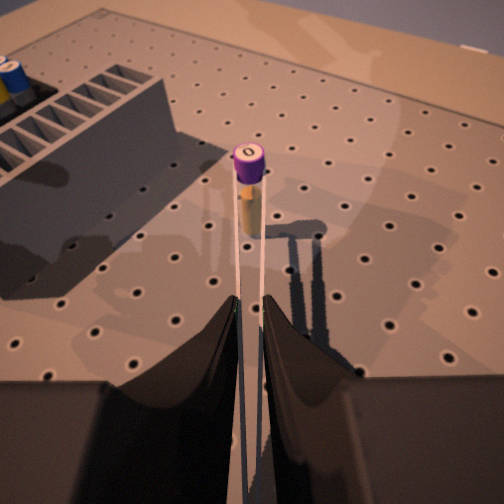

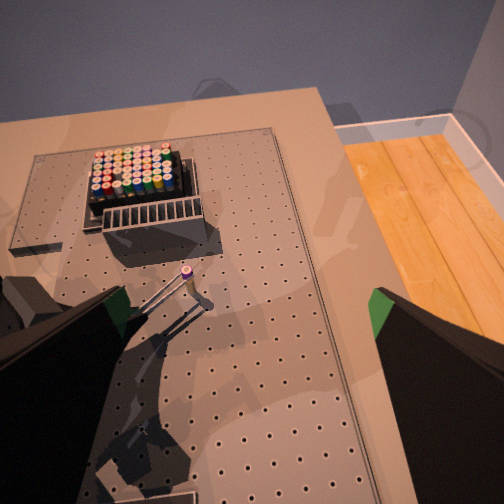

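Region (200, 130, 340, 270) of cam_left_wrist's 504x504 image, scaled by 3.600, with more detail than that image has.

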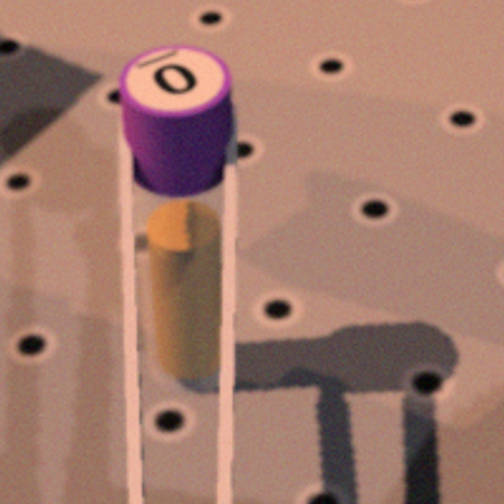

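Region (150, 240, 230, 320) of cam_right_wrist's 504x504 image, scaled by 6.300, with more detail than that image has.

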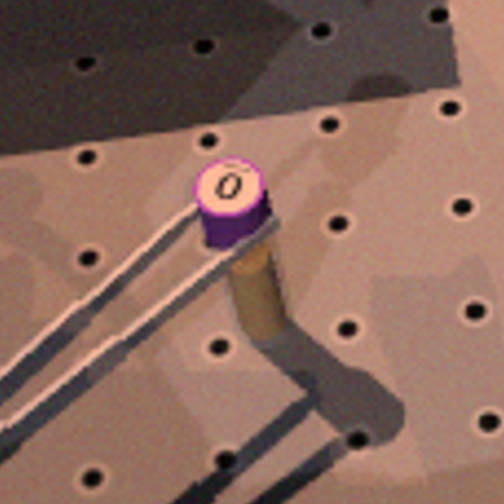

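Emit:
{"fn": "execute_actions", "kwargs": {
  "actions": [
    {"rows":[[-0.795,1.637,0.402,-0.39,-1.56,-1.575,-0.84,0.60,1.67,1.44,0.27,-0.97,0,1],[-0.795,1.641,0.402,-0.387,-1.56,-1.575,-0.84,0.60,1.67,1.44,0.27,-0.97,0,1],[-0.795,1.641,0.402,-0.387,-1.56,-1.575,-0.84,0.60,1.67,1.44,0.27,-0.97,0,1],[-0.795,1.641,0.402,-0.387,-1.56,-1.575,-0.84,0.60,1.67,1.44,0.27,-0.97,0,1],[-0.795,1.641,0.402,-0.387,-1.56,-1.575,-0.84,0.60,1.67,1.44,0.27,-0.97,0,1],[-0.795,1.641,0.402,-0.387,-1.56,-1.575,-0.81,0.60,1.67,1.44,0.27,-0.97,0,1],[-0.795,1.641,0.402,-0.387,-1.56,-1.575,-0.795,0.60,1.67,1.44,0.27,-0.97,0,1],[-0.795,1.641,0.402,-0.387,-1.56,-1.575,-0.785,0.60,1.67,1.44,0.27,-0.97,0,1],[-0.795,1.641,0.402,-0.387,-1.56,-1.575,-0.778,0.60,1.67,1.44,0.27,-0.97,0,1],[-0.795,1.641,0.402,-0.387,-1.56,-1.575,-0.772,0.60,1.67,1.44,0.27,-0.97,0,1],[-0.795,1.641,0.402,-0.387,-1.56,-1.575,-0.768,0.60,1.67,1.44,0.27,-0.97,0,1],[-0.795,1.641,0.402,-0.387,-1.56,-1.575,-0.765,0.60,1.67,1.44,0.27,-0.97,0,1],[-0.795,1.641,0.402,-0.387,-1.56,-1.575,-0.762,0.60,1.67,1.44,0.27,-0.97,0,1]],"steps":15}
  ],
  "pictures": false
}}

Emit:
{"fn": "execute_actions", "kwargs": {
  "actions": [
    {"rows":[[-0.795,1.641,0.402,-0.387,-1.56,-1.575,-0.76,0.60,1.67,1.44,0.27,-0.97,0,1],[-0.795,1.641,0.402,-0.387,-1.56,-1.575,-0.757,0.60,1.67,1.44,0.27,-0.97,0,1],[-0.795,1.641,0.402,-0.387,-1.56,-1.575,-0.754,0.60,1.67,1.44,0.27,-0.97,0,1],[-0.795,1.641,0.402,-0.387,-1.56,-1.575,-0.75,0.60,1.67,1.44,0.27,-0.97,0,1],[-0.795,1.641,0.402,-0.387,-1.56,-1.575,-0.745,0.60,1.67,1.44,0.27,-0.97,0,1]],"steps":15}
  ]
}}

Emit:
{"fn": "zoom_image", "kwargs": {
  "camera": "cam_left_wrist",
  "region": [200, 130, 340, 270]
}}

Scene clock: 1108.37 s of 18600.00 s.
left_arm: end_effector_position=(+0.2941, +0.2163, +0.0530) grip_measured=-0.762 end_effector_quat_wxyz=(+0.661, -0.223, +0.677, +0.235) | right_arm: end_effector_position=(+0.3979, +0.0616, +0.3245) grip_measured=+1.000 end_effector_quat_wxyz=(+0.526, -0.459, +0.544, +0.466)
Joint positions: left_arm=[-0.787  1.616  0.422 -0.401 -1.555 -1.571  0.01 ] | right_arm=[ 0.59   1.683  1.42   0.24  -0.961  0.006  0.087]
Joint velocities: left_arm=[ 0.022  0.007  0.017 -0.007 -0.081  0.022  0.001] | right_arm=[-0.002  0.017 -0.007 -0.007  0.051 -0.022  0.   ]
Joint torques (N m, as the arm reports them, + toward a larger angle): left_arm=[-0.62 -1.44  2.39  0.49 -0.46  0.13] | right_arm=[ 0.86 -8.44  8.58  2.51 -0.14  0.02]
Steps of this call (steps 1 to 15: the robot went on to your last target; steps 16 to 90: nothing new was sent; then 11.57 s passed at rest; steps 91 to 105: all 15 steps of this action). Readings (joint positions):
91: left_arm=[-0.787 1.616 0.422 -0.407 -1.555 -1.571] | right_arm=[0.590 1.683 1.420 0.240 -0.961 0.006]
92: left_arm=[-0.787 1.616 0.422 -0.406 -1.555 -1.571] | right_arm=[0.590 1.683 1.420 0.240 -0.961 0.006]
94: left_arm=[-0.787 1.616 0.422 -0.404 -1.555 -1.571] | right_arm=[0.590 1.683 1.420 0.240 -0.961 0.006]
98: left_arm=[-0.787 1.616 0.422 -0.401 -1.555 -1.571] | right_arm=[0.590 1.683 1.420 0.240 -0.961 0.006]
105: the state above

Scene clock: 1108.87 s of 18600.00 s.
left_arm: end_effector_position=(+0.2942, +0.2163, +0.0530) grip_measured=-0.745 end_effector_quat_wxyz=(+0.661, -0.223, +0.677, +0.235) | right_arm: end_effector_position=(+0.3979, +0.0616, +0.3245) grip_measured=+1.000 end_effector_quat_wxyz=(+0.526, -0.459, +0.544, +0.466)
Joint positions: left_arm=[-0.787  1.616  0.422 -0.4   -1.555 -1.571  0.011] | right_arm=[ 0.59   1.683  1.42   0.24  -0.961  0.006  0.087]
Joint velocities: left_arm=[ 0.007 -0.012 -0.012 -0.022  0.007 -0.037  0.   ] | right_arm=[-0.002 -0.002 -0.002  0.051  0.037 -0.051  0.   ]
Joint torques (N m, as the arm reports them, + toward a larger angle): left_arm=[-0.62 -1.46  2.4   0.49 -0.48  0.13] | right_arm=[ 0.86 -8.45  8.57  2.51 -0.14  0.02]
Steps of this call (steps 1 to 15: all 15 steps of this action). Readings (joint positions):
1: left_arm=[-0.787 1.616 0.422 -0.401 -1.555 -1.571] | right_arm=[0.590 1.683 1.420 0.240 -0.961 0.006]
2: left_arm=[-0.787 1.616 0.422 -0.400 -1.555 -1.571] | right_arm=[0.590 1.683 1.420 0.240 -0.961 0.006]
4: left_arm=[-0.787 1.616 0.422 -0.400 -1.555 -1.571] | right_arm=[0.590 1.683 1.420 0.240 -0.961 0.006]
8: left_arm=[-0.787 1.616 0.422 -0.400 -1.555 -1.571] | right_arm=[0.590 1.683 1.420 0.240 -0.961 0.006]
15: the state above

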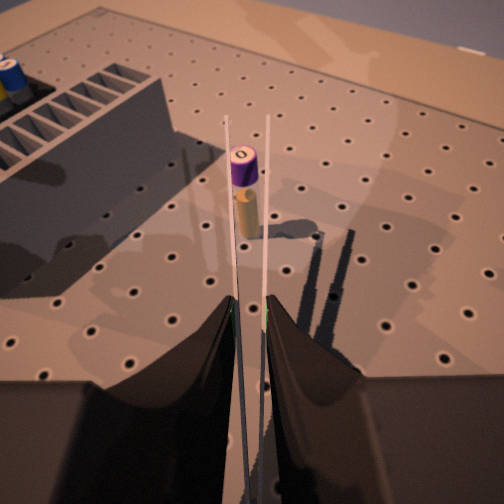

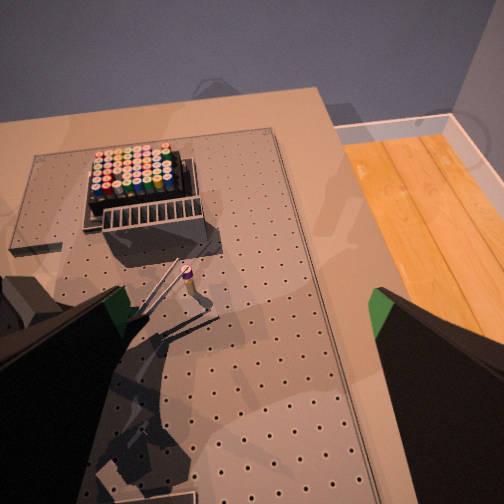

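Region (200, 130, 340, 270) of cam_left_wrist's 504x504 image, scaled by 3.600, with more detail than that image has.

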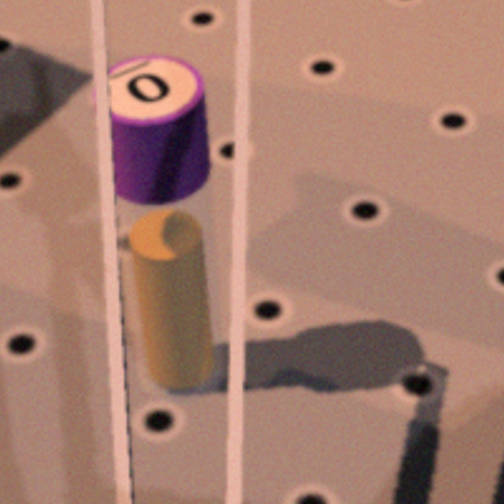

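Emit:
{"fn": "execute_actions", "kwargs": {
  "actions": [
    {"rows":[[-0.795,1.62,0.402,-0.387,-1.56,-1.575,-0.78,0.60,1.67,1.44,0.27,-0.97,0,1],[-0.795,1.62,0.402,-0.387,-1.56,-1.575,-0.81,0.60,1.67,1.44,0.27,-0.97,0,1]],"steps":8}
  ]
}}

Scene clock: 1116.33 s of 18600.00 s.
left_arm: end_effector_position=(+0.2942, +0.2163, +0.0530) grip_measured=-0.809 end_effector_quat_wxyz=(+0.661, -0.223, +0.677, +0.235) | right_arm: end_effector_position=(+0.3979, +0.0616, +0.3245) grip_measured=+1.000 end_effector_quat_wxyz=(+0.526, -0.459, +0.544, +0.466)
Joint positions: left_arm=[-0.787  1.616  0.422 -0.4   -1.555 -1.571  0.008] | right_arm=[ 0.59   1.683  1.42   0.24  -0.961  0.006  0.087]
Joint velocities: left_arm=[ 0.002 -0.002 -0.022  0.007 -0.066 -0.007 -0.   ] | right_arm=[ 0.002 -0.017 -0.012 -0.007  0.007  0.022  0.   ]
Joint torques (N m, as the arm reports them, + toward a larger angle): left_arm=[-0.62 -2.8   2.39  0.48 -0.46  0.12] | right_arm=[ 0.86 -8.43  8.58  2.51 -0.14  0.02]
Steps of this call (steps 1 to 15: the robot went on to your last target; steps 16 to 90: nothing new was sent; then 4.20 s passed at rest; steps 91 to 98: all 8 steps of this action). Readings (joint positions):
91: left_arm=[-0.787 1.616 0.422 -0.400 -1.555 -1.571] | right_arm=[0.590 1.683 1.420 0.240 -0.961 0.006]
92: left_arm=[-0.787 1.616 0.422 -0.400 -1.555 -1.571] | right_arm=[0.590 1.683 1.420 0.240 -0.961 0.006]
94: left_arm=[-0.787 1.616 0.422 -0.400 -1.555 -1.571] | right_arm=[0.590 1.683 1.420 0.240 -0.961 0.006]
98: the state above

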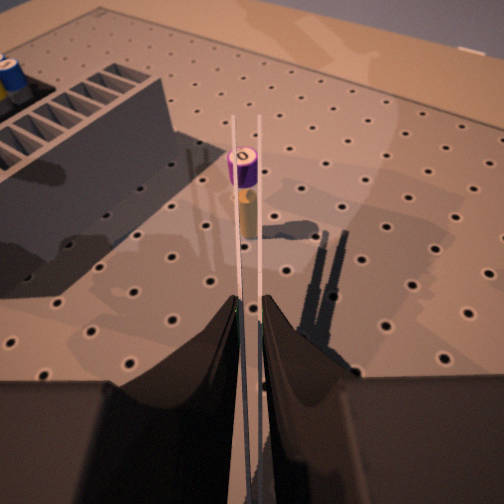

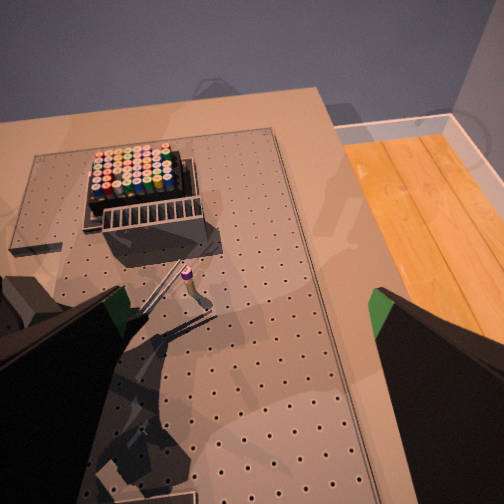

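Emit:
{"fn": "execute_actions", "kwargs": {
  "actions": [
    {"rows":[[-0.79,1.60,0.45,-0.42,-1.55,-1.57,-0.81,0.60,1.67,1.44,0.27,-0.97,0,1],[-0.785,1.59,0.475,-0.45,-1.55,-1.56,-0.81,0.60,1.67,1.44,0.27,-0.97,0,1],[-0.775,1.58,0.505,-0.49,-1.55,-1.55,-0.81,0.60,1.67,1.44,0.27,-0.97,0,1],[-0.76,1.57,0.54,-0.53,-1.55,-1.54,-0.81,0.60,1.67,1.44,0.27,-0.97,0,1],[-0.74,1.56,0.575,-0.58,-1.55,-1.53,-0.81,0.60,1.67,1.44,0.27,-0.97,0,1],[-0.71,1.55,0.61,-0.63,-1.55,-1.52,-0.81,0.60,1.67,1.44,0.27,-0.97,0,1],[-0.68,1.54,0.645,-0.675,-1.55,-1.51,-0.81,0.60,1.67,1.44,0.27,-0.97,0,1],[-0.65,1.53,0.68,-0.72,-1.55,-1.50,-0.81,0.60,1.67,1.44,0.27,-0.97,0,1],[-0.62,1.52,0.715,-0.765,-1.55,-1.49,-0.81,0.60,1.67,1.44,0.27,-0.97,0,1],[-0.59,1.515,0.75,-0.805,-1.55,-1.48,-0.81,0.60,1.67,1.44,0.27,-0.97,0,1],[-0.56,1.512,0.79,-0.845,-1.54,-1.47,-0.81,0.60,1.67,1.44,0.27,-0.97,0,1],[-0.53,1.512,0.83,-0.885,-1.52,-1.46,-0.81,0.60,1.67,1.44,0.27,-0.97,0,1],[-0.50,1.512,0.87,-0.925,-1.49,-1.45,-0.81,0.60,1.67,1.44,0.27,-0.97,0,1],[-0.47,1.512,0.91,-0.965,-1.45,-1.44,-0.81,0.60,1.67,1.44,0.27,-0.97,0,1],[-0.44,1.512,0.95,-1.005,-1.41,-1.43,-0.81,0.60,1.67,1.44,0.27,-0.97,0,1]],"steps":15}
  ],
  "pictures": false
}}

Emit:
{"fn": "execute_actions", "kwargs": {
  "actions": [
    {"rows":[[-0.41,1.512,0.99,-1.045,-1.365,-1.42,-0.81,0.60,1.67,1.44,0.27,-0.97,0,1],[-0.38,1.512,1.03,-1.085,-1.32,-1.41,-0.81,0.60,1.67,1.44,0.27,-0.97,0,1],[-0.35,1.512,1.07,-1.125,-1.27,-1.40,-0.81,0.60,1.67,1.44,0.27,-0.97,0,1],[-0.32,1.512,1.11,-1.165,-1.22,-1.39,-0.81,0.60,1.67,1.44,0.27,-0.97,0,1],[-0.29,1.512,1.15,-1.205,-1.17,-1.38,-0.81,0.60,1.67,1.44,0.27,-0.97,0,1],[-0.26,1.512,1.19,-1.245,-1.12,-1.37,-0.81,0.60,1.67,1.44,0.27,-0.97,0,1],[-0.23,1.512,1.23,-1.285,-1.07,-1.36,-0.81,0.60,1.67,1.44,0.27,-0.97,0,1],[-0.20,1.512,1.27,-1.325,-1.02,-1.35,-0.81,0.60,1.67,1.44,0.27,-0.97,0,1],[-0.17,1.512,1.31,-1.365,-0.97,-1.34,-0.81,0.60,1.67,1.44,0.27,-0.97,0,1],[-0.14,1.512,1.35,-1.40,-0.92,-1.33,-0.81,0.60,1.67,1.44,0.27,-0.97,0,1],[-0.11,1.512,1.39,-1.435,-0.87,-1.32,-0.81,0.60,1.67,1.44,0.27,-0.97,0,1],[-0.08,1.512,1.425,-1.465,-0.82,-1.31,-0.81,0.60,1.67,1.44,0.27,-0.97,0,1],[-0.05,1.512,1.455,-1.49,-0.77,-1.30,-0.81,0.60,1.67,1.44,0.27,-0.97,0,1],[-0.02,1.512,1.475,-1.505,-0.72,-1.29,-0.81,0.60,1.67,1.44,0.27,-0.97,0,1],[0.015,1.512,1.485,-1.51,-0.67,-1.28,-0.81,0.60,1.67,1.44,0.27,-0.97,0,1]],"steps":15}
  ],
  "pictures": false
}}

Emit:
{"fn": "execute_actions", "kwargs": {
  "actions": [
    {"rows":[[0.05,1.512,1.485,-1.51,-0.62,-1.27,-0.81,0.60,1.67,1.44,0.27,-0.97,0,1],[0.085,1.512,1.485,-1.51,-0.57,-1.26,-0.81,0.60,1.67,1.44,0.27,-0.97,0,1],[0.12,1.512,1.485,-1.51,-0.52,-1.25,-0.81,0.60,1.67,1.44,0.27,-0.97,0,1],[0.155,1.512,1.485,-1.51,-0.47,-1.24,-0.81,0.60,1.67,1.44,0.27,-0.97,0,1],[0.19,1.512,1.485,-1.51,-0.42,-1.23,-0.81,0.60,1.67,1.44,0.27,-0.97,0,1],[0.225,1.512,1.485,-1.51,-0.37,-1.22,-0.81,0.60,1.67,1.44,0.27,-0.97,0,1],[0.26,1.512,1.485,-1.51,-0.32,-1.22,-0.81,0.60,1.67,1.44,0.27,-0.97,0,1],[0.295,1.512,1.485,-1.51,-0.27,-1.22,-0.81,0.60,1.67,1.44,0.27,-0.97,0,1],[0.33,1.512,1.485,-1.51,-0.22,-1.22,-0.81,0.60,1.67,1.44,0.27,-0.97,0,1],[0.36,1.512,1.485,-1.51,-0.17,-1.22,-0.81,0.60,1.67,1.44,0.27,-0.97,0,1],[0.39,1.512,1.485,-1.51,-0.12,-1.22,-0.81,0.60,1.67,1.44,0.27,-0.97,0,1],[0.415,1.512,1.485,-1.51,-0.07,-1.22,-0.81,0.60,1.67,1.44,0.27,-0.97,0,1],[0.435,1.512,1.485,-1.51,-0.03,-1.22,-0.81,0.60,1.67,1.44,0.27,-0.97,0,1],[0.45,1.512,1.485,-1.51,0.0,-1.22,-0.81,0.60,1.67,1.44,0.27,-0.97,0,1],[0.46,1.512,1.485,-1.51,0.01,-1.22,-0.81,0.60,1.67,1.44,0.27,-0.97,0,1]],"steps":15}
  ],
  "pictures": false
}}

Emit:
{"fn": "execute_actions", "kwargs": {
  "actions": [
    {"steps":15}
  ]
}}

Scene clock: 1206.77 s of 18600.00 s.
left_arm: end_effector_position=(+0.3479, +0.2450, +0.1449) grip_measured=-0.809 end_effector_quat_wxyz=(+0.604, -0.326, +0.655, +0.317) | right_arm: end_effector_position=(+0.3979, +0.0616, +0.3245) grip_measured=+1.000 end_effector_quat_wxyz=(+0.526, -0.459, +0.544, +0.466)
Joint positions: left_arm=[-0.497  1.532  0.863 -0.827 -1.501 -1.474  0.008] | right_arm=[ 0.59   1.683  1.42   0.24  -0.961  0.006  0.087]
Joint velocities: left_arm=[ 0.852  0.007  1.111 -1.018  0.52   0.242 -0.001] | right_arm=[ 0.002  0.012  0.012  0.022 -0.007  0.007  0.   ]
Joint torques (N m, as the arm reports them, + toward a larger angle): left_arm=[ 0.49 -5.25  7.05  0.34 -0.42  0.21] | right_arm=[ 0.87 -8.44  8.58  2.51 -0.14  0.02]
Steps of this call (steps 1 to 15: the robot went on to your last target; steps 16 to 90: nothing new was sent; then 86.93 s passed at rest; steps 91 to 105: all 15 steps of this action). Readings (joint positions):
91: left_arm=[-0.787 1.616 0.422 -0.401 -1.555 -1.571] | right_arm=[0.590 1.683 1.420 0.240 -0.961 0.006]
92: left_arm=[-0.787 1.616 0.426 -0.409 -1.553 -1.570] | right_arm=[0.590 1.683 1.420 0.240 -0.961 0.006]
94: left_arm=[-0.784 1.610 0.456 -0.448 -1.549 -1.563] | right_arm=[0.590 1.683 1.420 0.240 -0.961 0.006]
98: left_arm=[-0.709 1.572 0.594 -0.566 -1.546 -1.537] | right_arm=[0.590 1.683 1.420 0.240 -0.961 0.006]
105: the state above

Scene clock: 1207.27 s of 18600.00 s.
left_arm: end_effector_position=(+0.3316, +0.3104, +0.1965) grip_measured=-0.809 end_effector_quat_wxyz=(+0.319, -0.511, +0.746, +0.284) | right_arm: end_effector_position=(+0.3979, +0.0616, +0.3245) grip_measured=+1.000 end_effector_quat_wxyz=(+0.526, -0.459, +0.544, +0.466)
Joint positions: left_arm=[-0.044  1.53   1.434 -1.385 -0.879 -1.326  0.008] | right_arm=[ 0.59   1.683  1.42   0.24  -0.961  0.006  0.087]
Joint velocities: left_arm=[ 0.886 -0.056  0.628 -0.549  1.355  0.271 -0.001] | right_arm=[-0.007 -0.007 -0.002  0.066 -0.007  0.022  0.   ]
Joint torques (N m, as the arm reports them, + toward a larger angle): left_arm=[ 0.6  -5.45  6.95  0.28 -0.35  0.19] | right_arm=[ 0.86 -8.44  8.57  2.51 -0.14  0.02]
Steps of this call (steps 1 to 15: all 15 steps of this action). Readings (joint positions):
1: left_arm=[-0.467 1.532 0.902 -0.866 -1.475 -1.464] | right_arm=[0.590 1.683 1.420 0.240 -0.961 0.006]
2: left_arm=[-0.438 1.532 0.942 -0.905 -1.447 -1.455] | right_arm=[0.590 1.683 1.420 0.240 -0.961 0.006]
4: left_arm=[-0.377 1.532 1.021 -0.984 -1.377 -1.435] | right_arm=[0.590 1.683 1.420 0.240 -0.961 0.006]
8: left_arm=[-0.256 1.532 1.181 -1.142 -1.208 -1.395] | right_arm=[0.590 1.683 1.420 0.240 -0.961 0.006]
15: the state above

Scene clock: 1207.77 s of 18600.00 s.
left_arm: end_effector_position=(+0.2863, +0.3111, +0.1688) grip_measured=-0.809 end_effector_quat_wxyz=(-0.041, +0.695, -0.715, -0.065) | right_arm: end_effector_position=(+0.3979, +0.0616, +0.3245) grip_measured=+1.000 end_effector_quat_wxyz=(+0.526, -0.459, +0.544, +0.466)
Joint positions: left_arm=[ 0.435  1.523  1.463 -1.495 -0.154 -1.231  0.008] | right_arm=[ 0.59   1.683  1.42   0.24  -0.961  0.006  0.087]
Joint velocities: left_arm=[ 0.457  0.027  0.007 -0.051  1.077 -0.007 -0.001] | right_arm=[ 0.007 -0.007 -0.002  0.007 -0.007 -0.051  0.   ]
Joint torques (N m, as the arm reports them, + toward a larger angle): left_arm=[-0.21 -4.98  7.52  0.37 -0.03  0.21] | right_arm=[ 0.86 -8.44  8.57  2.51 -0.14  0.02]
Steps of this call (steps 1 to 15: all 15 steps of this action). Readings (joint positions):
1: left_arm=[-0.012 1.528 1.451 -1.404 -0.831 -1.316] | right_arm=[0.590 1.683 1.420 0.240 -0.961 0.006]
2: left_arm=[0.021 1.525 1.459 -1.420 -0.783 -1.306] | right_arm=[0.590 1.683 1.420 0.240 -0.961 0.006]
4: left_arm=[0.092 1.523 1.463 -1.447 -0.684 -1.286] | right_arm=[0.590 1.683 1.420 0.240 -0.961 0.006]
8: left_arm=[0.233 1.523 1.463 -1.478 -0.483 -1.251] | right_arm=[0.590 1.683 1.420 0.240 -0.961 0.006]
15: the state above

Scene clock: 1208.27 s of 18600.00 s.
left_arm: end_effector_position=(+0.2926, +0.2902, +0.1727) grip_measured=-0.810 end_effector_quat_wxyz=(-0.006, +0.702, -0.712, +0.002) | right_arm: end_effector_position=(+0.3979, +0.0616, +0.3245) grip_measured=+1.000 end_effector_quat_wxyz=(+0.526, -0.459, +0.544, +0.466)
Joint positions: left_arm=[ 0.455  1.523  1.463 -1.498 -0.002 -1.225  0.008] | right_arm=[ 0.59   1.683  1.42   0.24  -0.961  0.006  0.087]
Joint velocities: left_arm=[ 0.002 -0.002 -0.012  0.007  0.066  0.007 -0.001] | right_arm=[ 0.007  0.002 -0.007 -0.095  0.125  0.007  0.   ]
Joint torques (N m, as the arm reports them, + toward a larger angle): left_arm=[ 0.4  -4.95  7.47  0.32  0.09  0.22] | right_arm=[ 0.86 -8.44  8.58  2.51 -0.14  0.02]
Steps of this call (steps 1 to 15: the robot went on to your last target). Readings (joint positions):
1: left_arm=[0.447 1.523 1.463 -1.496 -0.123 -1.230] | right_arm=[0.590 1.683 1.420 0.240 -0.961 0.006]
2: left_arm=[0.453 1.523 1.463 -1.497 -0.098 -1.229] | right_arm=[0.590 1.683 1.420 0.240 -0.961 0.006]
4: left_arm=[0.455 1.523 1.463 -1.498 -0.062 -1.228] | right_arm=[0.590 1.683 1.420 0.240 -0.961 0.006]
8: left_arm=[0.455 1.523 1.463 -1.498 -0.022 -1.226] | right_arm=[0.590 1.683 1.420 0.240 -0.961 0.006]
15: the state above

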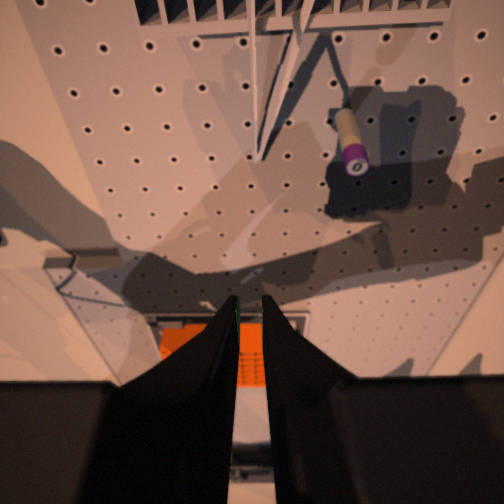

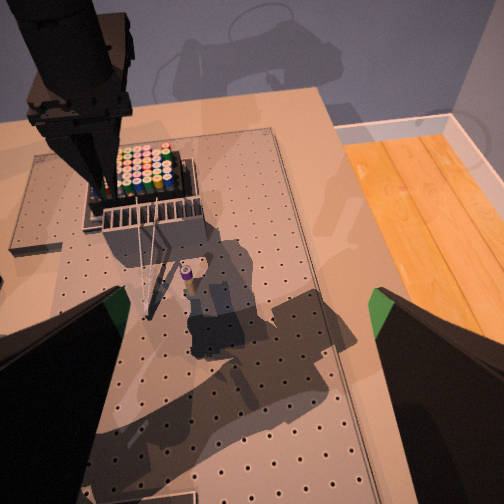

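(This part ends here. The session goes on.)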